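# Load nuts onto scale until needle nearest red marker

## Task

Move steel nuts one at a time from the tray onto the scale's dish, and stop adding them at whichever count puts the needle closest to the red marker. The dish must carry only those nuts, and each nut, once released, may touch nothing but the dish or other nuts. At the end the scale and every nut must be at rest and stay there without the robot holding anything in place. Anything the robot is touching at the end must not settle by more than about a fingernail's width once let go, or the task fails. Nothing may be knocked or placed off the table.

## Robot and tools

Robot: one arm with a two-finger parallel gripper and a wrist camera. Fingers point along the gripper's +z axis and close along its y axis. The reported end_effector_position sits between the closed finger pads, roughly 2 cm short of the fingertips; when the fingers close, the tips advance about 10 mm along +z. Objects may occasionally get a small nudge from outside.

Frames: the scene frame has its origin on the table top under the arm base, +z up, +y to the left when facing along +x. Result state lines give end_effector_position (m), end_effector_quat_wxyz, linear (m/s) and angular (rad/s) velocity in this frame. The base may be tilted, and the printed hand position gets less accurate at long reach.

Tool execute_actions, argument actions: a list holding at most one item, or empty. An empty list is a look: nothing is commanded and the current state plus pictures come back. An item with rows is a motion: rows is a list of 1 to 15 rows, steps (1 to 15, default 15, minimum 6 for a motion) is the number of 1/30 s control steps; each row covers one step and the final row repeats to fill. An item with only steps (up to 300) is a wait counted from the previous result, your reply time included. Optional pictures: true adds camera images.

A row is 7 numbers, each in [-1, 1]: dx, dy, dz, rx, ry, rz, opening. The first six are an offset, not a pose: they are expressed in the gripper's own axes and measured from the gripper pose shown in the latest result that reports it (before any such result in the scene, and for the second and later calls in one reply, from where the robot is when the action begins). Each row is counted from that same reference, not from the row before. Scale: 1.0 equals 0.6 m of translation or 180 degrees; rx, ry, rz form one rotation vector. Opening is absolute: +1 fully open (0.084 m), -1 closed. All-zero offsets are not a pause; they pull the gripper back to the reference pose.

Tool move, arguments target (one 7-number row, same layout, frame, scale and reference as above) and speed (m/s, 0.002 to 0.5, default 0.25; rotation capped at twice that in rad/s). It drives a straight path to the target lasting 0.5 to 10 s (longer paths stop short), taking the shorter rotation. The opening is applied when the move starts. It does not avoid obstacles, the hand can lag, stray or overshoot speed, most near full arm extension. Faster contact and targets set deeper past a surface hit harder. Its result adds a move: line with the ending (done, off_target, moving, held, fault) and acting limits (paced = commanded pose was clipped; held = some steps blocked, after which the arm may jump fast), plus distance from target.

Tool wait, argument seconds (0 to 10): lets the simulation run with no new command.

Tool zoom_image, arguments camera (cam_head_left, cam_head_right or cam_wrist) and region [x0, y0, x1, y1] in pixels of that camera's latest full image, origin top-left, at most 504 x 504. All three images are 672x504. Useful for reading the needle against the red marker.

Tool finished_scene, argument scene (the current scene's number): ends and grades that scene irreversibly and gives the next task. Replying with no tool call ends everything.

Control behaviour: every step the commanded pose is limited to within 70 mm and 16 degrees of the measured one; the arm then follows by damped inverse kinematics, favouring position over orientation. After an action finishes, the arm only continues to the last clipped pose, so a far target may need several actions; check the pose and send the remainder. Each motion's result is taken 6 steps before its end; those steps run during your next reply. Only results with nothing pending show a Hand target line. Lines reading pose unreachable or HELD mean the clearance check altered or blocked commands (the mounting post counts as arm).

Gripping: grip_measured uses the opening scale. To hold, command an opening well below grip_measured; lower means a harder squeeze (about 24 N per pad max). Closing fast can squeeze more. Nuts are small, so a firm close works; avoid slamming.

Safety: if a joint's contact torque hits its load limit (waist 47.5, shoulder 47.5, elbow 28.5, forearm roll 28.5, wrist pitch 19, wrist roll 19 N m; held weight counts) the arm backs off, freezes 10 s and drops the rest of the call. Holding loads heats motors; MOTOR HOT warns from 65 °C, and at 80 °C brakes engage (OVER-TEMPERATURE FAULT). Avoid drops, slips, hard hits or pushes, especially on the scale dish. Approach slowly, lower each nut gently onto the dish, open, and lift clear before checking the needle. Add one nut at a time, let the needle settle, and compare; stop at the closest count. Leave the gripper off the scale and nuts at the end so nothing is held or pressed.

Each tool is called after ">>>" as name([rows], argument=value, ...), one row to a line, values as JSON.

## Session

>>> execute_actions(actions=[])

Scene clock: 0.00 s of 7600.00 s.
end_effector_position=(+0.3244, -0.2063, +0.1416) grip_measured=+1.00 end_effector_quat_wxyz=(-0.548, +0.429, +0.657, -0.289) end_effector_velocity=(+0.000, +0.000, +0.001) end_effector_angular_velocity=(+0.000, -0.000, -0.001)
Joint positions: [-0.331  1.018 -1.938 -0.327  2.219 -2.338  0.084]
Joint velocities: [-0.    -0.001 -0.     0.001  0.001  0.    -0.   ]
Joint torques (N m, as the arm reports them, + toward a larger angle): no reading
Motor temperatures (°C, as the motors report them): [36 38 33 31 34 34]
Hand target: +0.324, -0.206, +0.142; -0.548, +0.429, +0.657, -0.289

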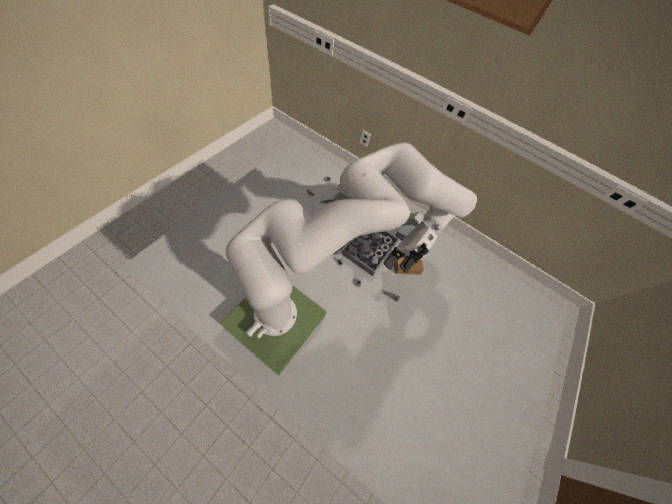

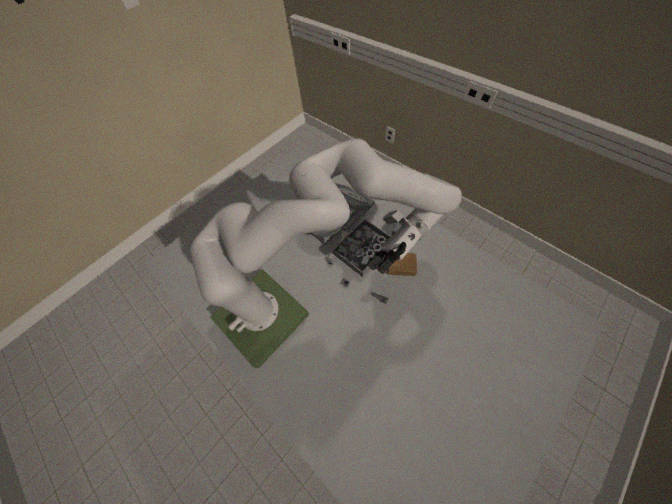

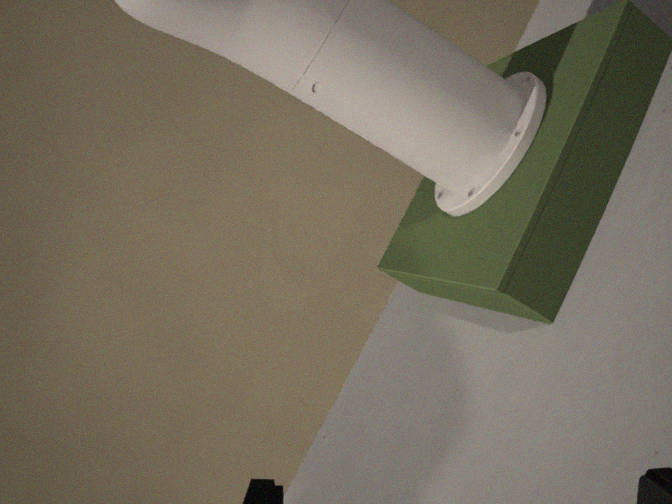

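>>> zoom_image(camera="cam_head_right", region=[280, 160, 480, 320])

>>> zoom_image(camera="cam_head_left", region=[280, 150, 480, 320])

Region (280, 160, 480, 320) of cam_head_right's 672x504 image, scaled by 2.520, with more detail than that image has; it fills the top 403 rows of this view, and the rest is white.

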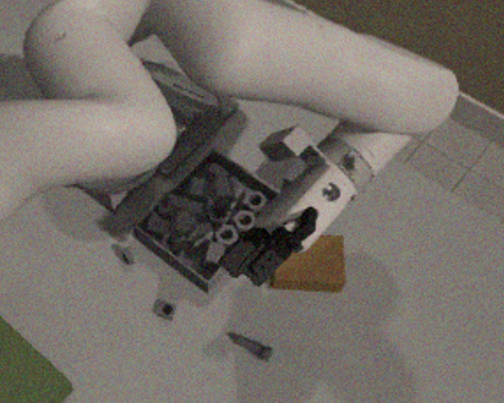

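Region (280, 150, 480, 320) of cam_head_left's 672x504 image, scaled by 2.520, with more detail than that image has; it fills the top 428 rows of this view, and the rest is white.

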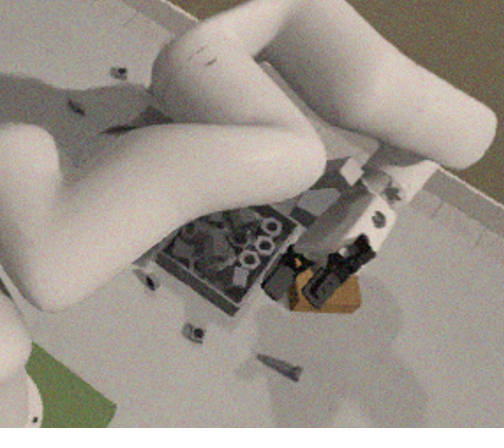

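>>> move(target=[0.357, -0.273, -0.1255, -0.436, 0.230, 0.522, 1], speed=0.4)

Scene clock: 5.07 s of 7600.00 s.
end_effector_position=(+0.3496, -0.1003, +0.3985) grip_measured=+1.00 end_effector_quat_wxyz=(+0.001, +1.000, +0.000, +0.001) end_effector_velocity=(+0.000, -0.000, +0.002) end_effector_angular_velocity=(-0.010, -0.004, -0.005)
Joint positions: [-0.243 -0.402 -1.096 -0.007  1.492 -0.27   0.084]
Joint velocities: [ 0.005 -0.004 -0.001 -0.009 -0.001  0.011  0.   ]
Joint torques (N m, as the arm reports them, + toward a larger angle): [  0.49 -12.19 -11.46   0.4   -2.01   0.18]
Motor temperatures (°C, as the motors report them): [36 39 34 31 34 34]
Hand target: +0.350, -0.100, +0.399; +0.002, +1.000, +0.000, +0.001
Off the commanded pose: 0.001 m, 0 deg.
Kept back: nothing.
move: done
camera_calibration (this result's frames):
cam_wrist: T_world_to_cam=[[0.0121975, -0.999864, 0.0110933, -0.0765102], [-0.999921, -0.0122314, -0.00299603, 0.415094], [0.00313131, -0.0110558, -0.999934, 0.522769], [0, 0, 0, 1]] pos_world=[0.414358, -0.065643, 0.524827]

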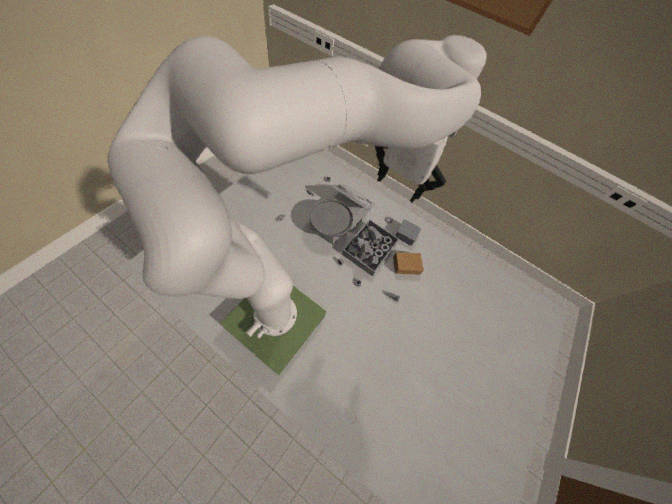

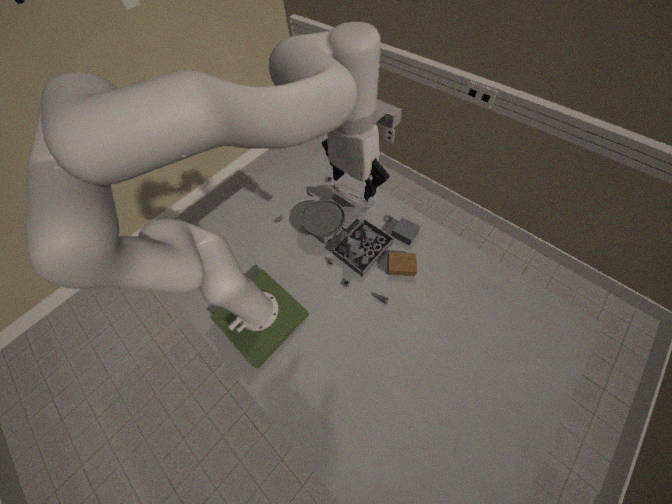

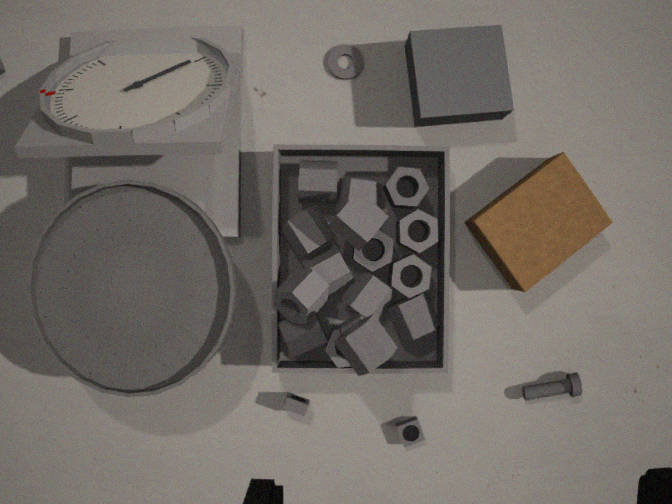

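>>> zoom_image(camera="cam_wrist", region=[0, 10, 260, 200])

>>> zoom_image(camera="cam_wrist", region=[250, 130, 470, 390])

Region (0, 10, 260, 200) of cam_wrist's 672x504 image, scaled by 1.938, with more detail than that image has; it fills the top 368 rows of this view, and the rest is white.

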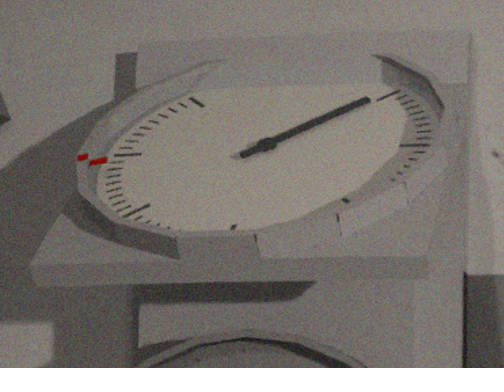

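Region (250, 130, 470, 390) of cam_wrist's 672x504 image, scaled by 1.938, with more detail than that image has; it fills the left 426 columns of this view, and the rest is white.

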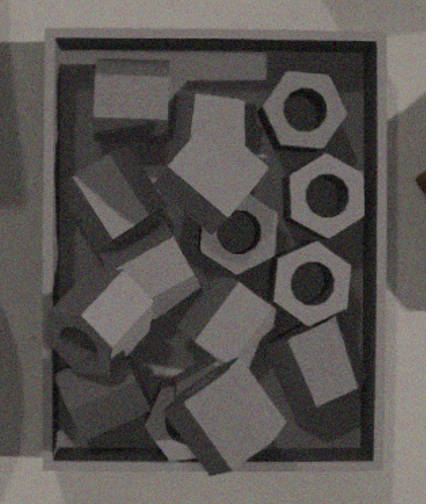

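>>> move(target=[-0.008, 0.042, 0.33, 0, 0, 0, 1], speed=0.3)

Scene clock: 7.60 s of 7600.00 s.
end_effector_position=(+0.3455, -0.1255, +0.2010) grip_measured=+1.00 end_effector_quat_wxyz=(+0.001, +1.000, +0.001, +0.001) end_effector_velocity=(+0.000, +0.000, -0.002) end_effector_angular_velocity=(+0.001, +0.000, -0.000)
Joint positions: [-0.317 -0.283 -0.623 -0.008  0.899 -0.34   0.084]
Joint velocities: [ 0.     0.004  0.002  0.001 -0.005 -0.     0.   ]
Joint torques (N m, as the arm reports them, + toward a larger angle): [  1.3  -14.37 -11.04   0.51  -1.98   0.07]
Motor temperatures (°C, as the motors report them): [36 39 34 31 34 34]
Hand target: +0.345, -0.125, +0.201; +0.001, +1.000, +0.001, +0.001
Off the commanded pose: 0.001 m, 0 deg.
Kept back: nothing.
move: done
camera_calibration (this result's frames):
cam_wrist: T_world_to_cam=[[0.0134106, -0.999853, 0.0106688, -0.0997262], [-0.999902, -0.0134522, -0.0038349, 0.410051], [0.00397785, -0.0106164, -0.999936, 0.324789], [0, 0, 0, 1]] pos_world=[0.410056, -0.0907474, 0.327405]

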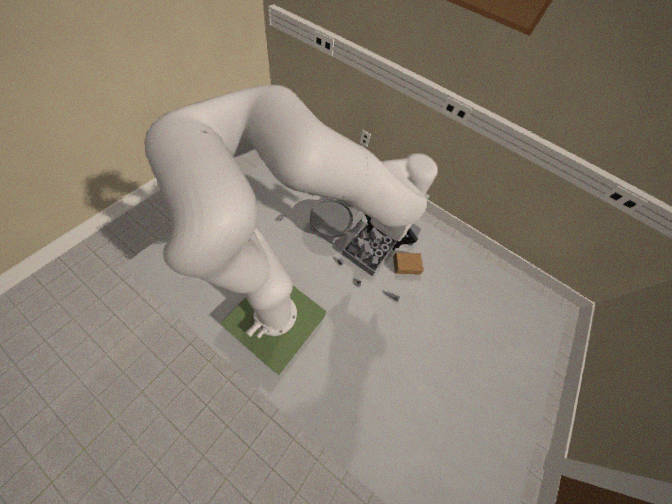

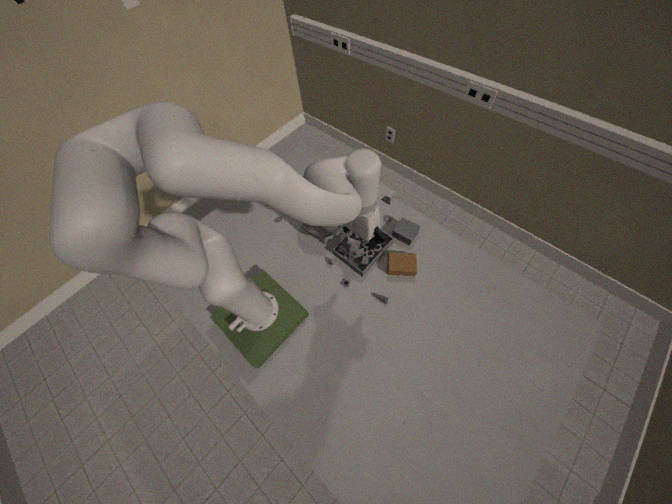

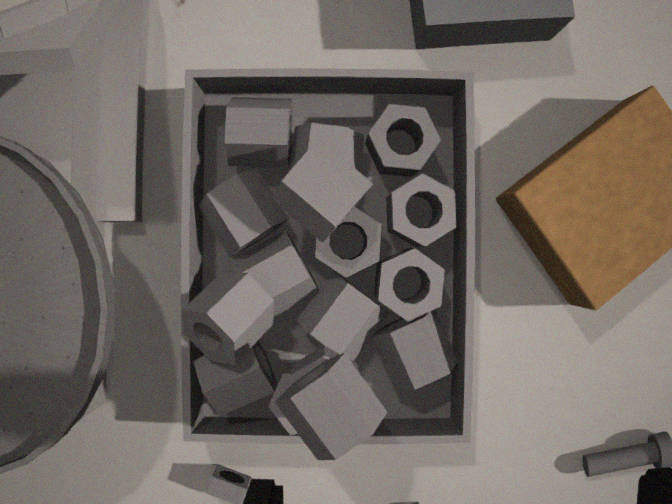

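>>> zoom_image(camera="cam_wrist", region=[170, 60, 490, 280])

>>> zoom_image(camera="cam_wrist", region=[170, 230, 490, 504])

Region (170, 60, 490, 280) of cam_wrist's 672x504 image, scaled by 1.575, with more detail than that image has; it fills the top 346 rows of this view, and the rest is white.

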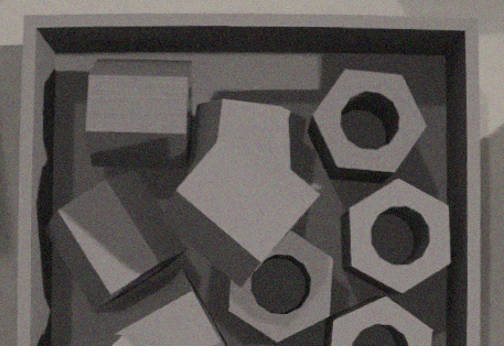

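Region (170, 230, 490, 504) of cam_wrist's 672x504 image, scaled by 1.575, with more detail than that image has; it fills the top 432 rows of this view, and the rest is white.

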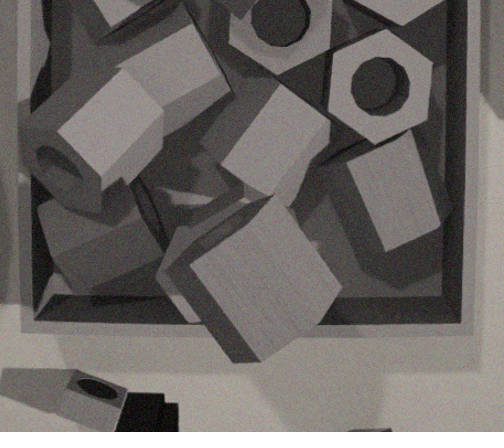

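>>> move(target=[-0.004, -0.0525, 0.18, 0, 0, 0.294, 0.3], speed=0.4)

>>> zoom_image(camera="cam_head_left", region=[320, 200, 440, 300])

>>> zoom_image(camera="cam_head_right", region=[310, 200, 430, 300])

Scene clock: 12.17 s of 7600.00 s.
end_effector_position=(+0.3437, -0.0940, +0.0934) grip_measured=+0.29 end_effector_quat_wxyz=(-0.000, +0.896, -0.444, +0.002) end_effector_velocity=(-0.001, +0.001, -0.003) end_effector_angular_velocity=(-0.006, +0.006, -0.011)
Joint positions: [-0.238 -0.05  -0.477 -0.011  0.521  0.665  0.056]
Joint velocities: [ 0.003  0.007  0.002 -0.014 -0.005  0.027 -0.   ]
Joint torques (N m, as the arm reports them, + toward a larger angle): [  0.62 -15.91  -8.89   0.27  -2.07  -0.06]
Motor temperatures (°C, as the motors report them): [36 39 34 31 34 34]
Hand target: +0.344, -0.094, +0.093; +0.000, +0.896, -0.444, +0.002
Off the commanded pose: 0.001 m, 0 deg.
Kept back: nothing.
move: done
camera_calibration (this result's frames):
cam_wrist: T_world_to_cam=[[-0.788702, -0.614741, 0.00647622, 0.24514], [-0.614771, 0.788691, -0.00471785, 0.351402], [-0.00220748, -0.00770238, -0.999968, 0.219879], [0, 0, 0, 1]] pos_world=[0.409859, -0.124756, 0.219943]

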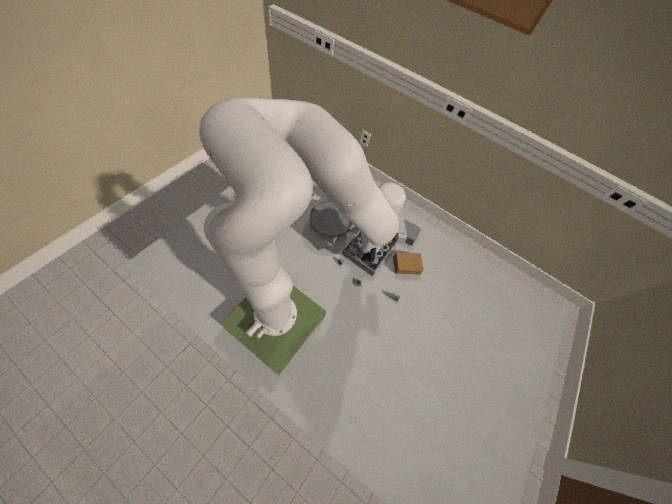

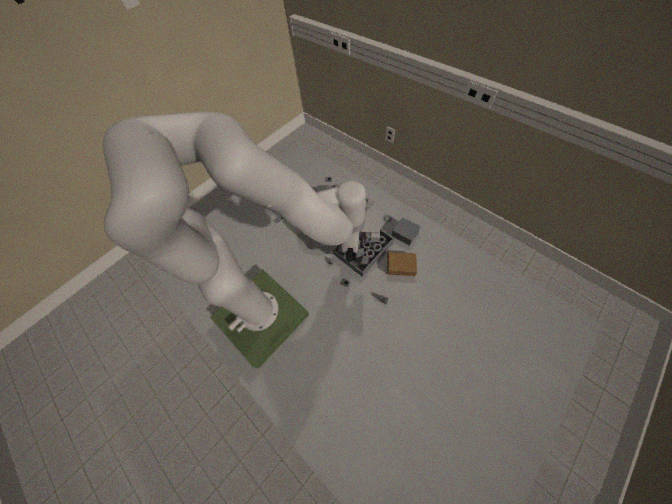

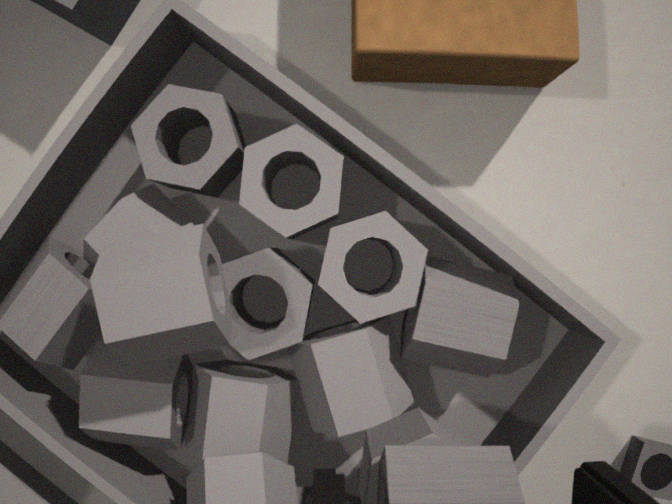

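Region (320, 200, 440, 300) of cam_head_left's 672x504 image, scaled by 4.200, with more detail than that image has.

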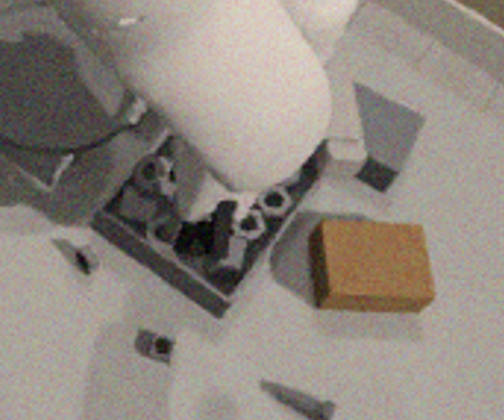

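Region (310, 200, 430, 300) of cam_head_right's 672x504 image, scaled by 4.200, with more detail than that image has.

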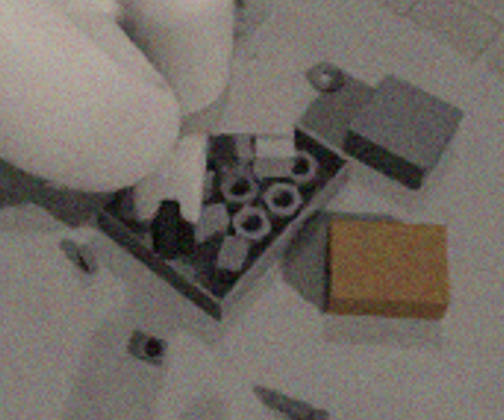

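>>> zoom_image(camera="cam_wrist", region=[260, 380, 672, 504])

Region (260, 380, 672, 504) of cam_wrist's 672x504 image, scaled by 1.223, with more detail than that image has; it fills the top 152 rows of this view, and the rest is white.

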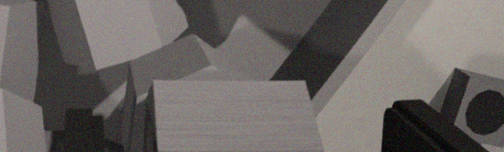

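>>> move(target=[0.006, -0.005, 0.027, 0, 0, 0, 0.3], speed=0.05)

Scene clock: 14.17 s of 7600.00 s.
end_effector_position=(+0.3483, -0.0951, +0.0774) grip_measured=+0.29 end_effector_quat_wxyz=(-0.000, +0.896, -0.444, +0.002) end_effector_velocity=(+0.001, -0.000, -0.001) end_effector_angular_velocity=(-0.001, -0.001, +0.002)
Joint positions: [-0.238  0.017 -0.49  -0.012  0.466  0.666  0.056]
Joint velocities: [ 0.     0.007 -0.002 -0.001 -0.006 -0.    -0.   ]
Joint torques (N m, as the arm reports them, + toward a larger angle): [  0.73 -16.83  -8.51   0.46  -2.03  -0.1 ]
Motor temperatures (°C, as the motors report them): [36 39 34 31 34 34]
Hand target: +0.348, -0.095, +0.077; -0.000, +0.896, -0.444, +0.002
Off the commanded pose: 0.000 m, 0 deg.
Kept back: nothing.
move: done
camera_calibration (this result's frames):
cam_wrist: T_world_to_cam=[[-0.788673, -0.61478, 0.00629991, 0.248257], [-0.614809, 0.788661, -0.00479242, 0.355022], [-0.00202222, -0.00765289, -0.999969, 0.20388], [0, 0, 0, 1]] pos_world=[0.414477, -0.125809, 0.204011]

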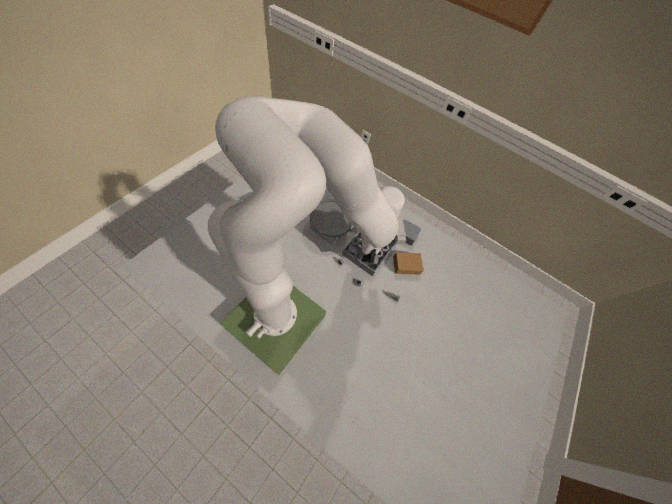

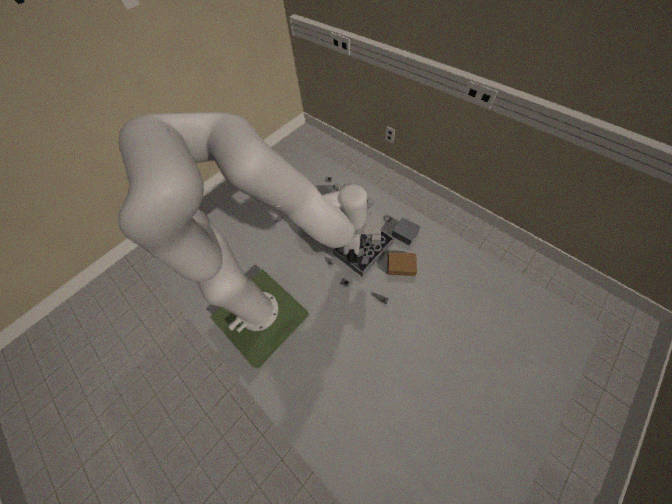

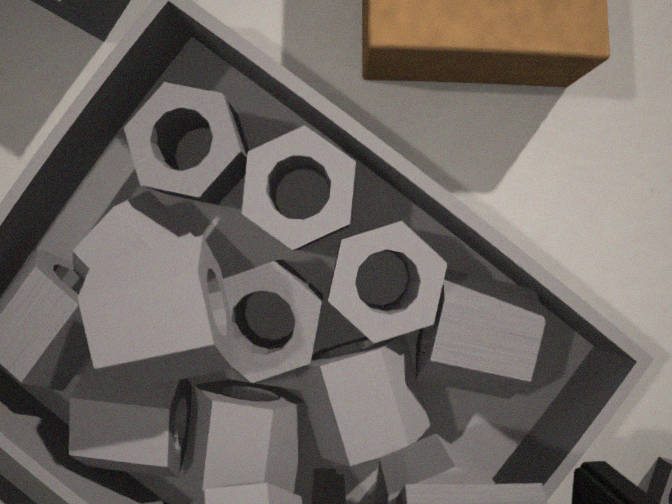

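>>> move(target=[0, 0, 0.003, 0, 0, 0, -0.6], speed=0.05)

Scene clock: 15.10 s of 7600.00 s.
end_effector_position=(+0.3493, -0.0954, +0.0764) grip_measured=-0.33 end_effector_quat_wxyz=(-0.000, +0.896, -0.444, +0.003) end_effector_velocity=(-0.000, +0.000, -0.001) end_effector_angular_velocity=(-0.000, -0.000, -0.000)
Joint positions: [-0.238  0.022 -0.491 -0.012  0.459  0.666  0.03 ]
Joint velocities: [-0.     0.001  0.001 -0.    -0.003  0.001  0.   ]
Joint torques (N m, as the arm reports them, + toward a larger angle): [  0.71 -13.02  -5.79   0.39  -0.65   0.08]
Motor temperatures (°C, as the motors report them): [36 39 34 31 34 34]
Hand target: +0.348, -0.095, +0.076; -0.000, +0.896, -0.444, +0.002
Off the commanded pose: 0.001 m, 0 deg.
Kept back: nothing.
move: done
camera_calibration (this result's frames):
cam_wrist: T_world_to_cam=[[-0.788707, -0.614752, 0.00462975, 0.249025], [-0.614769, 0.788676, -0.0069836, 0.356006], [0.000641814, -0.00835424, -0.999965, 0.201887], [0, 0, 0, 1]] pos_world=[0.41514, -0.125998, 0.203213]

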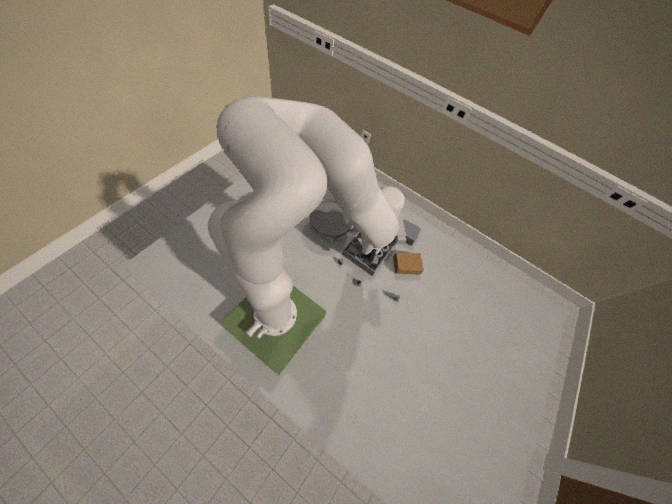

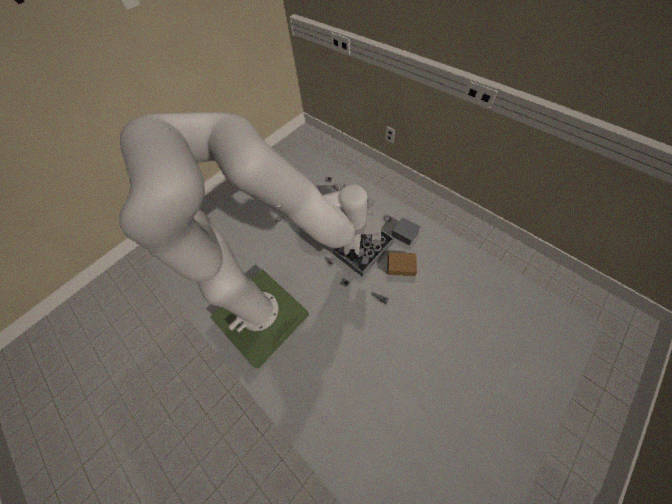

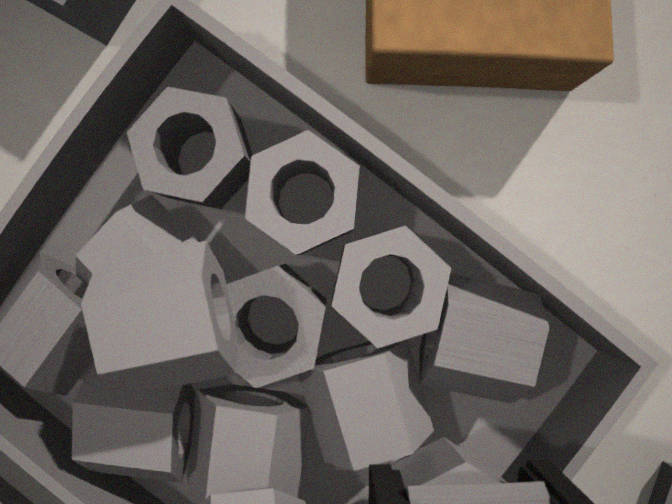

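>>> move(target=[0, 0, -0.13, 0, 0, 0, -0.6], speed=0.2)

>>> move(target=[-0.189, -0.165, -0.07, 0, 0, -0.293, -0.6], speed=0.35)

Scene clock: 16.83 s of 7600.00 s.
end_effector_position=(+0.3485, -0.0953, +0.1538) grip_measured=-0.33 end_effector_quat_wxyz=(-0.000, +0.896, -0.444, +0.003) end_effector_velocity=(+0.001, -0.000, +0.004) end_effector_angular_velocity=(-0.001, -0.005, +0.000)
Joint positions: [-0.236 -0.208 -0.537 -0.009  0.736  0.664  0.03 ]
Joint velocities: [ 0.    -0.009 -0.004  0.     0.008 -0.    -0.   ]
Joint torques (N m, as the arm reports them, + toward a larger angle): [  0.9  -15.33 -10.6    0.44  -2.28   0.05]
Motor temperatures (°C, as the motors report them): [36 39 34 31 34 34]
Hand target: +0.349, -0.095, +0.154; -0.000, +0.896, -0.444, +0.003
Off the commanded pose: 0.001 m, 0 deg.
Kept back: nothing.
move: done
camera_calibration (this result's frames):
cam_wrist: T_world_to_cam=[[-0.788913, -0.614479, 0.0056078, 0.24799], [-0.614504, 0.788887, -0.00650522, 0.355869], [-0.000426601, -0.00857807, -0.999963, 0.279612], [0, 0, 0, 1]] pos_world=[0.414445, -0.125958, 0.280526]

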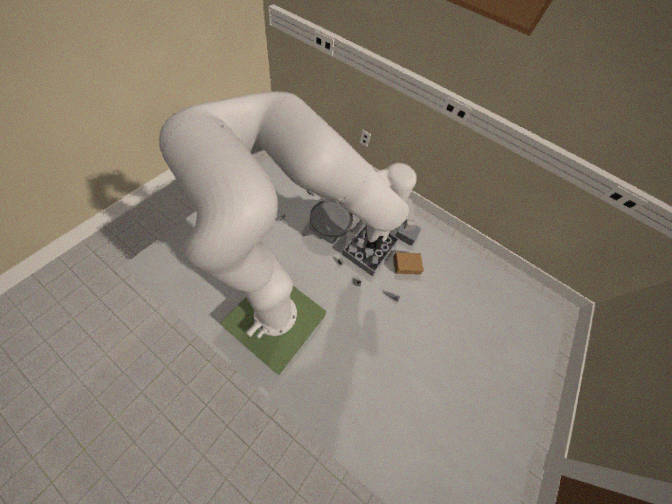

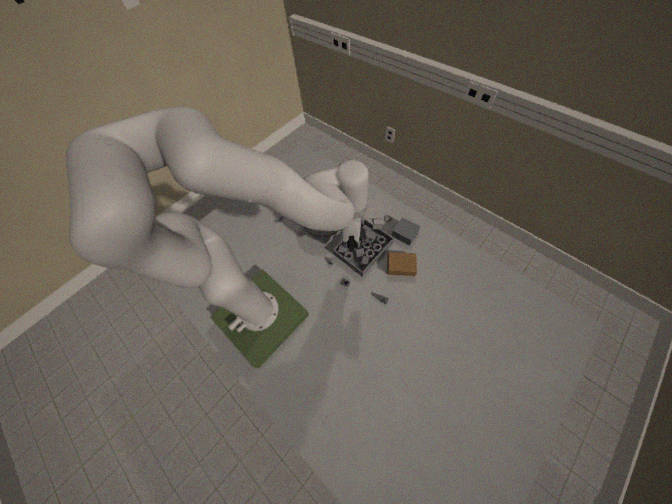

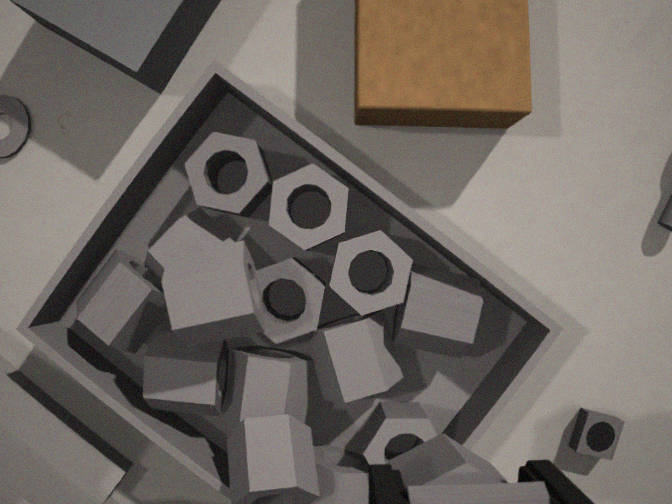

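Scene clock: 18.67 s of 7600.00 s.
end_effector_position=(+0.3590, +0.0542, +0.1954) grip_measured=-0.33 end_effector_quat_wxyz=(+0.002, +1.000, -0.001, +0.003) end_effector_velocity=(+0.001, +0.002, +0.001) end_effector_angular_velocity=(+0.001, -0.003, +0.010)
Joint positions: [ 0.184 -0.285 -0.6   -0.014  0.88   0.168  0.03 ]
Joint velocities: [ 0.004  0.001 -0.004  0.001  0.    -0.007 -0.   ]
Joint torques (N m, as the arm reports them, + toward a larger angle): [  0.64 -14.52 -11.77   0.35  -2.36  -0.08]
Motor temperatures (°C, as the motors report them): [36 39 35 31 34 34]
Hand target: +0.359, +0.054, +0.196; +0.002, +1.000, -0.000, +0.003
Off the commanded pose: 0.001 m, 0 deg.
Kept back: nothing.
move: done
camera_calibration (this result's frames):
cam_wrist: T_world_to_cam=[[0.00999488, -0.999871, 0.0125447, 0.0806243], [-0.999926, -0.0100813, -0.00684205, 0.426321], [0.00696764, -0.0124754, -0.999898, 0.320058], [0, 0, 0, 1]] pos_world=[0.423253, 0.0889046, 0.321931]

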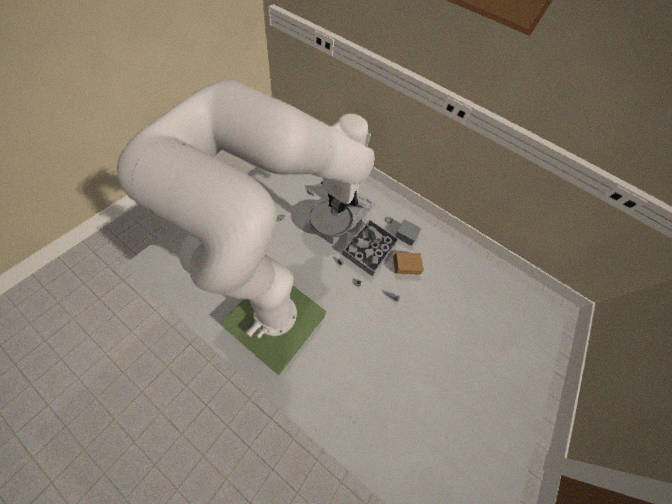

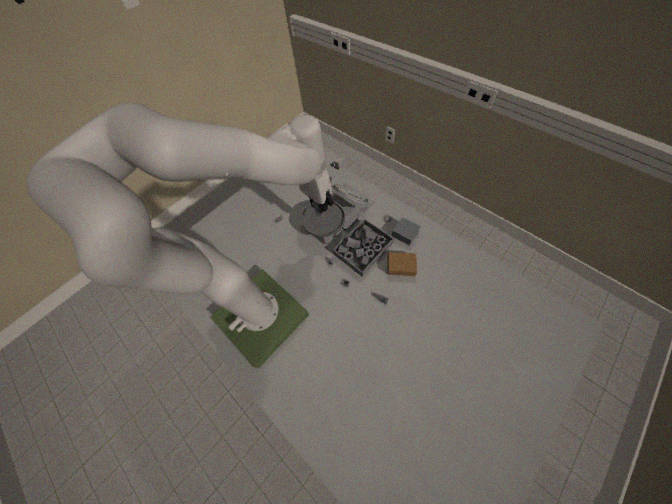

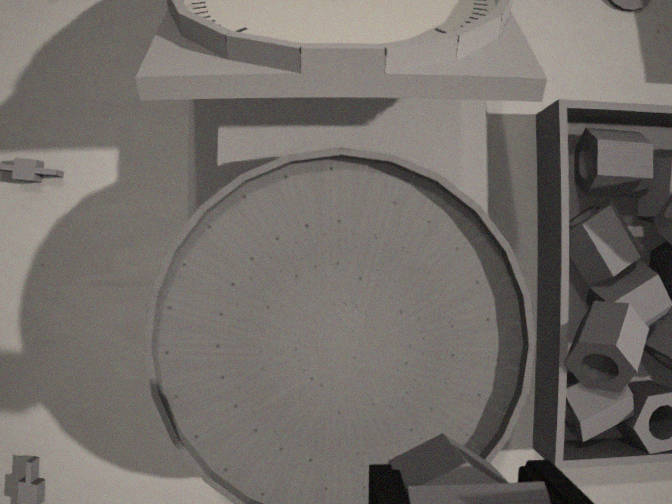

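>>> move(target=[0.085, -0.085, 0.125, 0, 0, 0, -0.6], speed=0.15)

>>> zoom_image(camera="cam_head_right", region=[280, 160, 400, 260])

Scene clock: 20.60 s of 7600.00 s.
end_effector_position=(+0.4107, +0.1047, +0.1210) grip_measured=-0.33 end_effector_quat_wxyz=(+0.002, +1.000, -0.001, +0.003) end_effector_velocity=(+0.000, +0.000, -0.003) end_effector_angular_velocity=(-0.002, +0.003, +0.001)
Joint positions: [ 0.281  0.077 -0.737 -0.019  0.655  0.271  0.03 ]
Joint velocities: [ 0.     0.008 -0.002 -0.001 -0.002  0.001 -0.   ]
Joint torques (N m, as the arm reports them, + toward a larger angle): [  0.97 -20.29 -10.5    0.35  -2.39  -0.11]
Motor temperatures (°C, as the motors report them): [36 39 35 31 34 34]
Hand target: +0.411, +0.105, +0.121; +0.002, +1.000, -0.001, +0.003
Off the commanded pose: 0.001 m, 0 deg.
Kept back: nothing.
move: done
camera_calibration (this result's frames):
cam_wrist: T_world_to_cam=[[0.010221, -0.999871, 0.0123774, 0.131451], [-0.999919, -0.0103137, -0.00745153, 0.478106], [0.00757822, -0.0123003, -0.999896, 0.245653], [0, 0, 0, 1]] pos_world=[0.474862, 0.139387, 0.247563]

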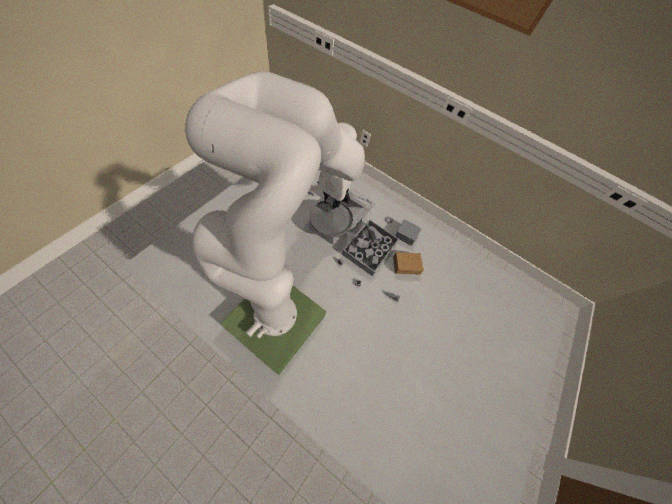

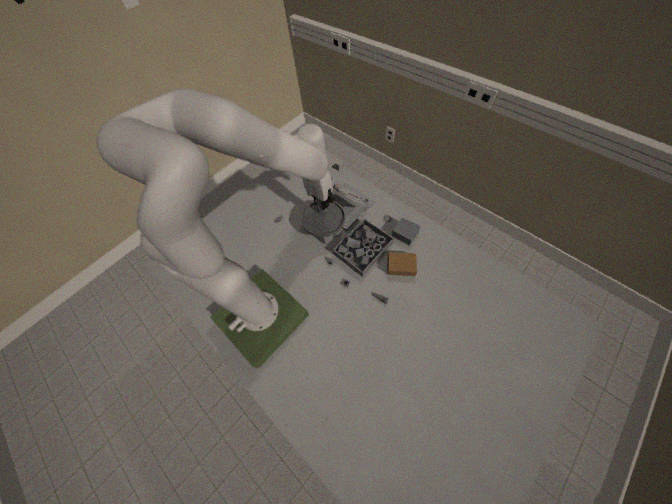

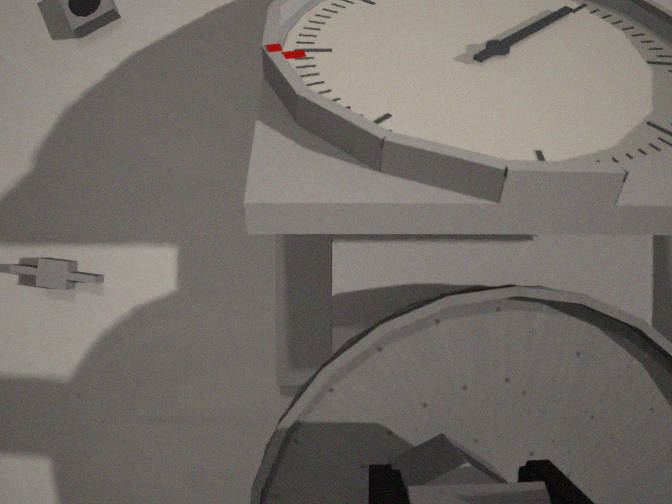

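Region (280, 160, 400, 260) of cam_head_right's 672x504 image, scaled by 4.200, with more detail than that image has.

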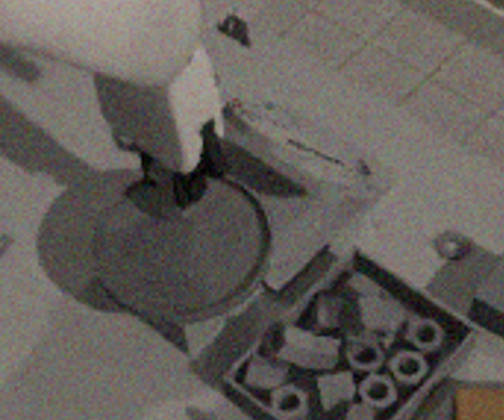

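>>> move(target=[0.01, 0, 0.035, 0, 0, 0, -0.6], speed=0.04)

Scene clock: 21.73 s of 7600.00 s.
end_effector_position=(+0.4171, +0.1049, +0.1009) grip_measured=-0.33 end_effector_quat_wxyz=(+0.002, +1.000, -0.000, +0.004) end_effector_velocity=(-0.001, -0.001, -0.004) end_effector_angular_velocity=(-0.001, +0.004, -0.001)
Joint positions: [ 0.277  0.144 -0.749 -0.02   0.599  0.268  0.03 ]
Joint velocities: [-0.001  0.009  0.001  0.    -0.006 -0.    -0.   ]
Joint torques (N m, as the arm reports them, + toward a larger angle): [ -0.43 -16.12  -8.71   0.11  -3.64   0.  ]
Motor temperatures (°C, as the motors report them): [36 39 35 31 34 34]
Hand target: +0.417, +0.105, +0.100; +0.002, +1.000, -0.001, +0.003
Off the commanded pose: 0.001 m, 0 deg.
Kept back: nothing.
move: done
camera_calibration (this result's frames):
cam_wrist: T_world_to_cam=[[0.0105544, -0.999874, 0.0118663, 0.131772], [-0.999905, -0.0106584, -0.00874106, 0.48456], [0.00886643, -0.011773, -0.999891, 0.224946], [0, 0, 0, 1]] pos_world=[0.481129, 0.139568, 0.227593]

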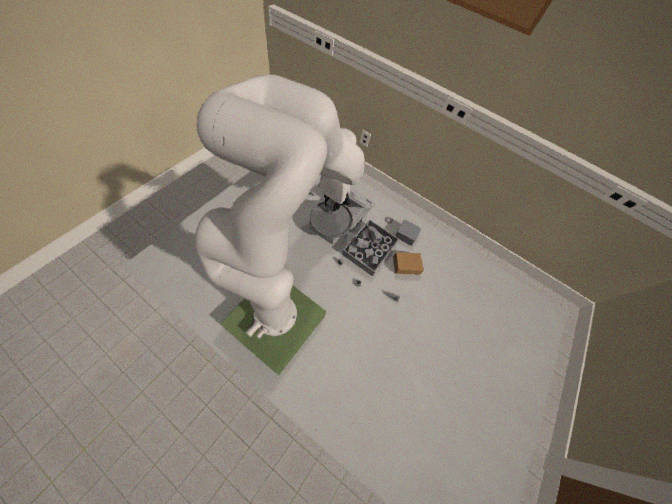

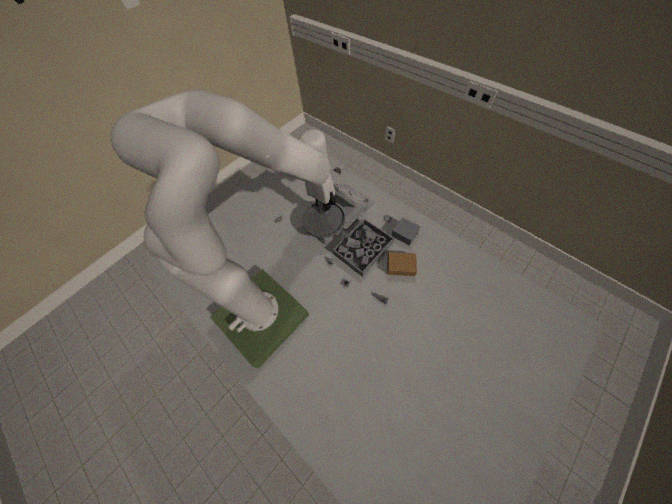

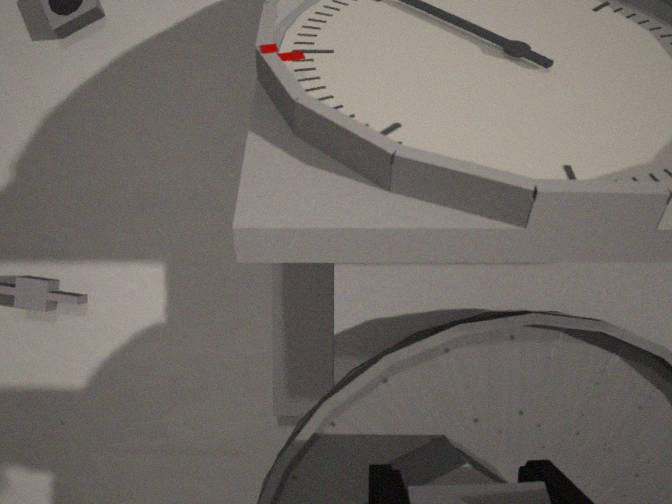

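>>> move(target=[0, 0, -0.008, 0, 0, 0, -0.6], speed=0.03)

Scene clock: 22.70 s of 7600.00 s.
end_effector_position=(+0.4168, +0.1047, +0.1051) grip_measured=-0.33 end_effector_quat_wxyz=(+0.002, +1.000, -0.001, +0.003) end_effector_velocity=(+0.000, +0.001, +0.003) end_effector_angular_velocity=(+0.001, -0.001, -0.001)
Joint positions: [ 0.277  0.133 -0.751 -0.02   0.613  0.268  0.03 ]
Joint velocities: [ 0.001 -0.008 -0.001  0.002  0.007  0.001 -0.   ]
Joint torques (N m, as the arm reports them, + toward a larger angle): [  0.35 -19.12  -9.63   0.53  -2.42   0.13]
Motor temperatures (°C, as the motors report them): [36 39 35 31 34 34]
Hand target: +0.417, +0.105, +0.106; +0.002, +1.000, -0.000, +0.004
Off the commanded pose: 0.001 m, 0 deg.
Kept back: nothing.
move: done
camera_calibration (this result's frames):
cam_wrist: T_world_to_cam=[[0.0102999, -0.999873, 0.0121781, 0.131569], [-0.999915, -0.0103966, -0.00790134, 0.484219], [0.00802694, -0.0120957, -0.999895, 0.229506], [0, 0, 0, 1]] pos_world=[0.48098, 0.139363, 0.231705]

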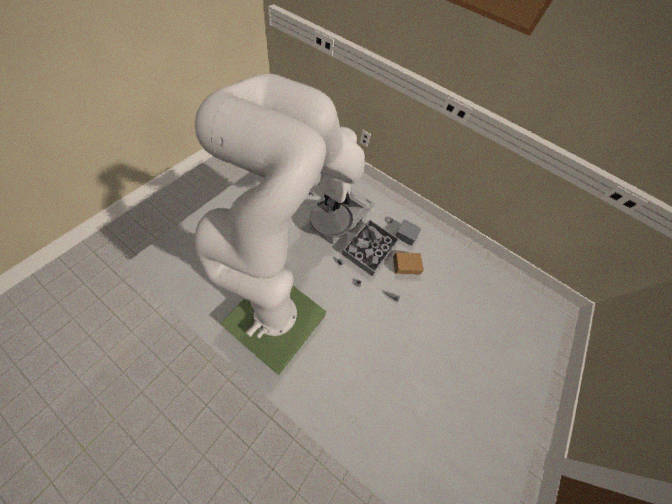

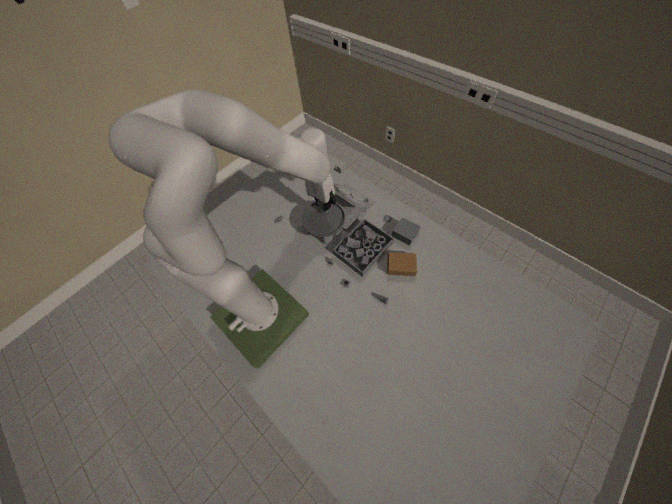

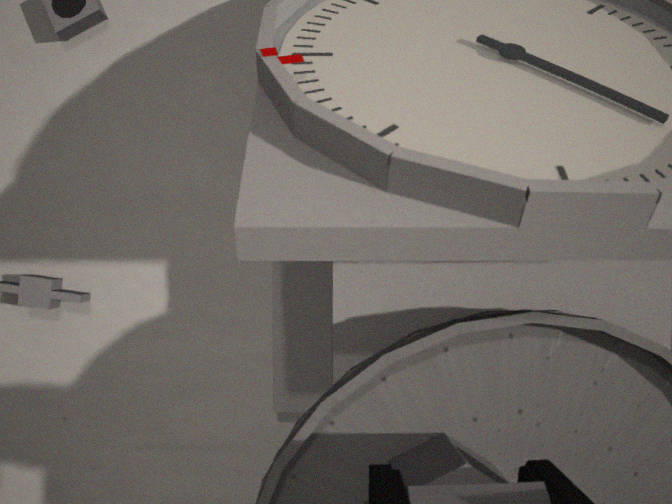

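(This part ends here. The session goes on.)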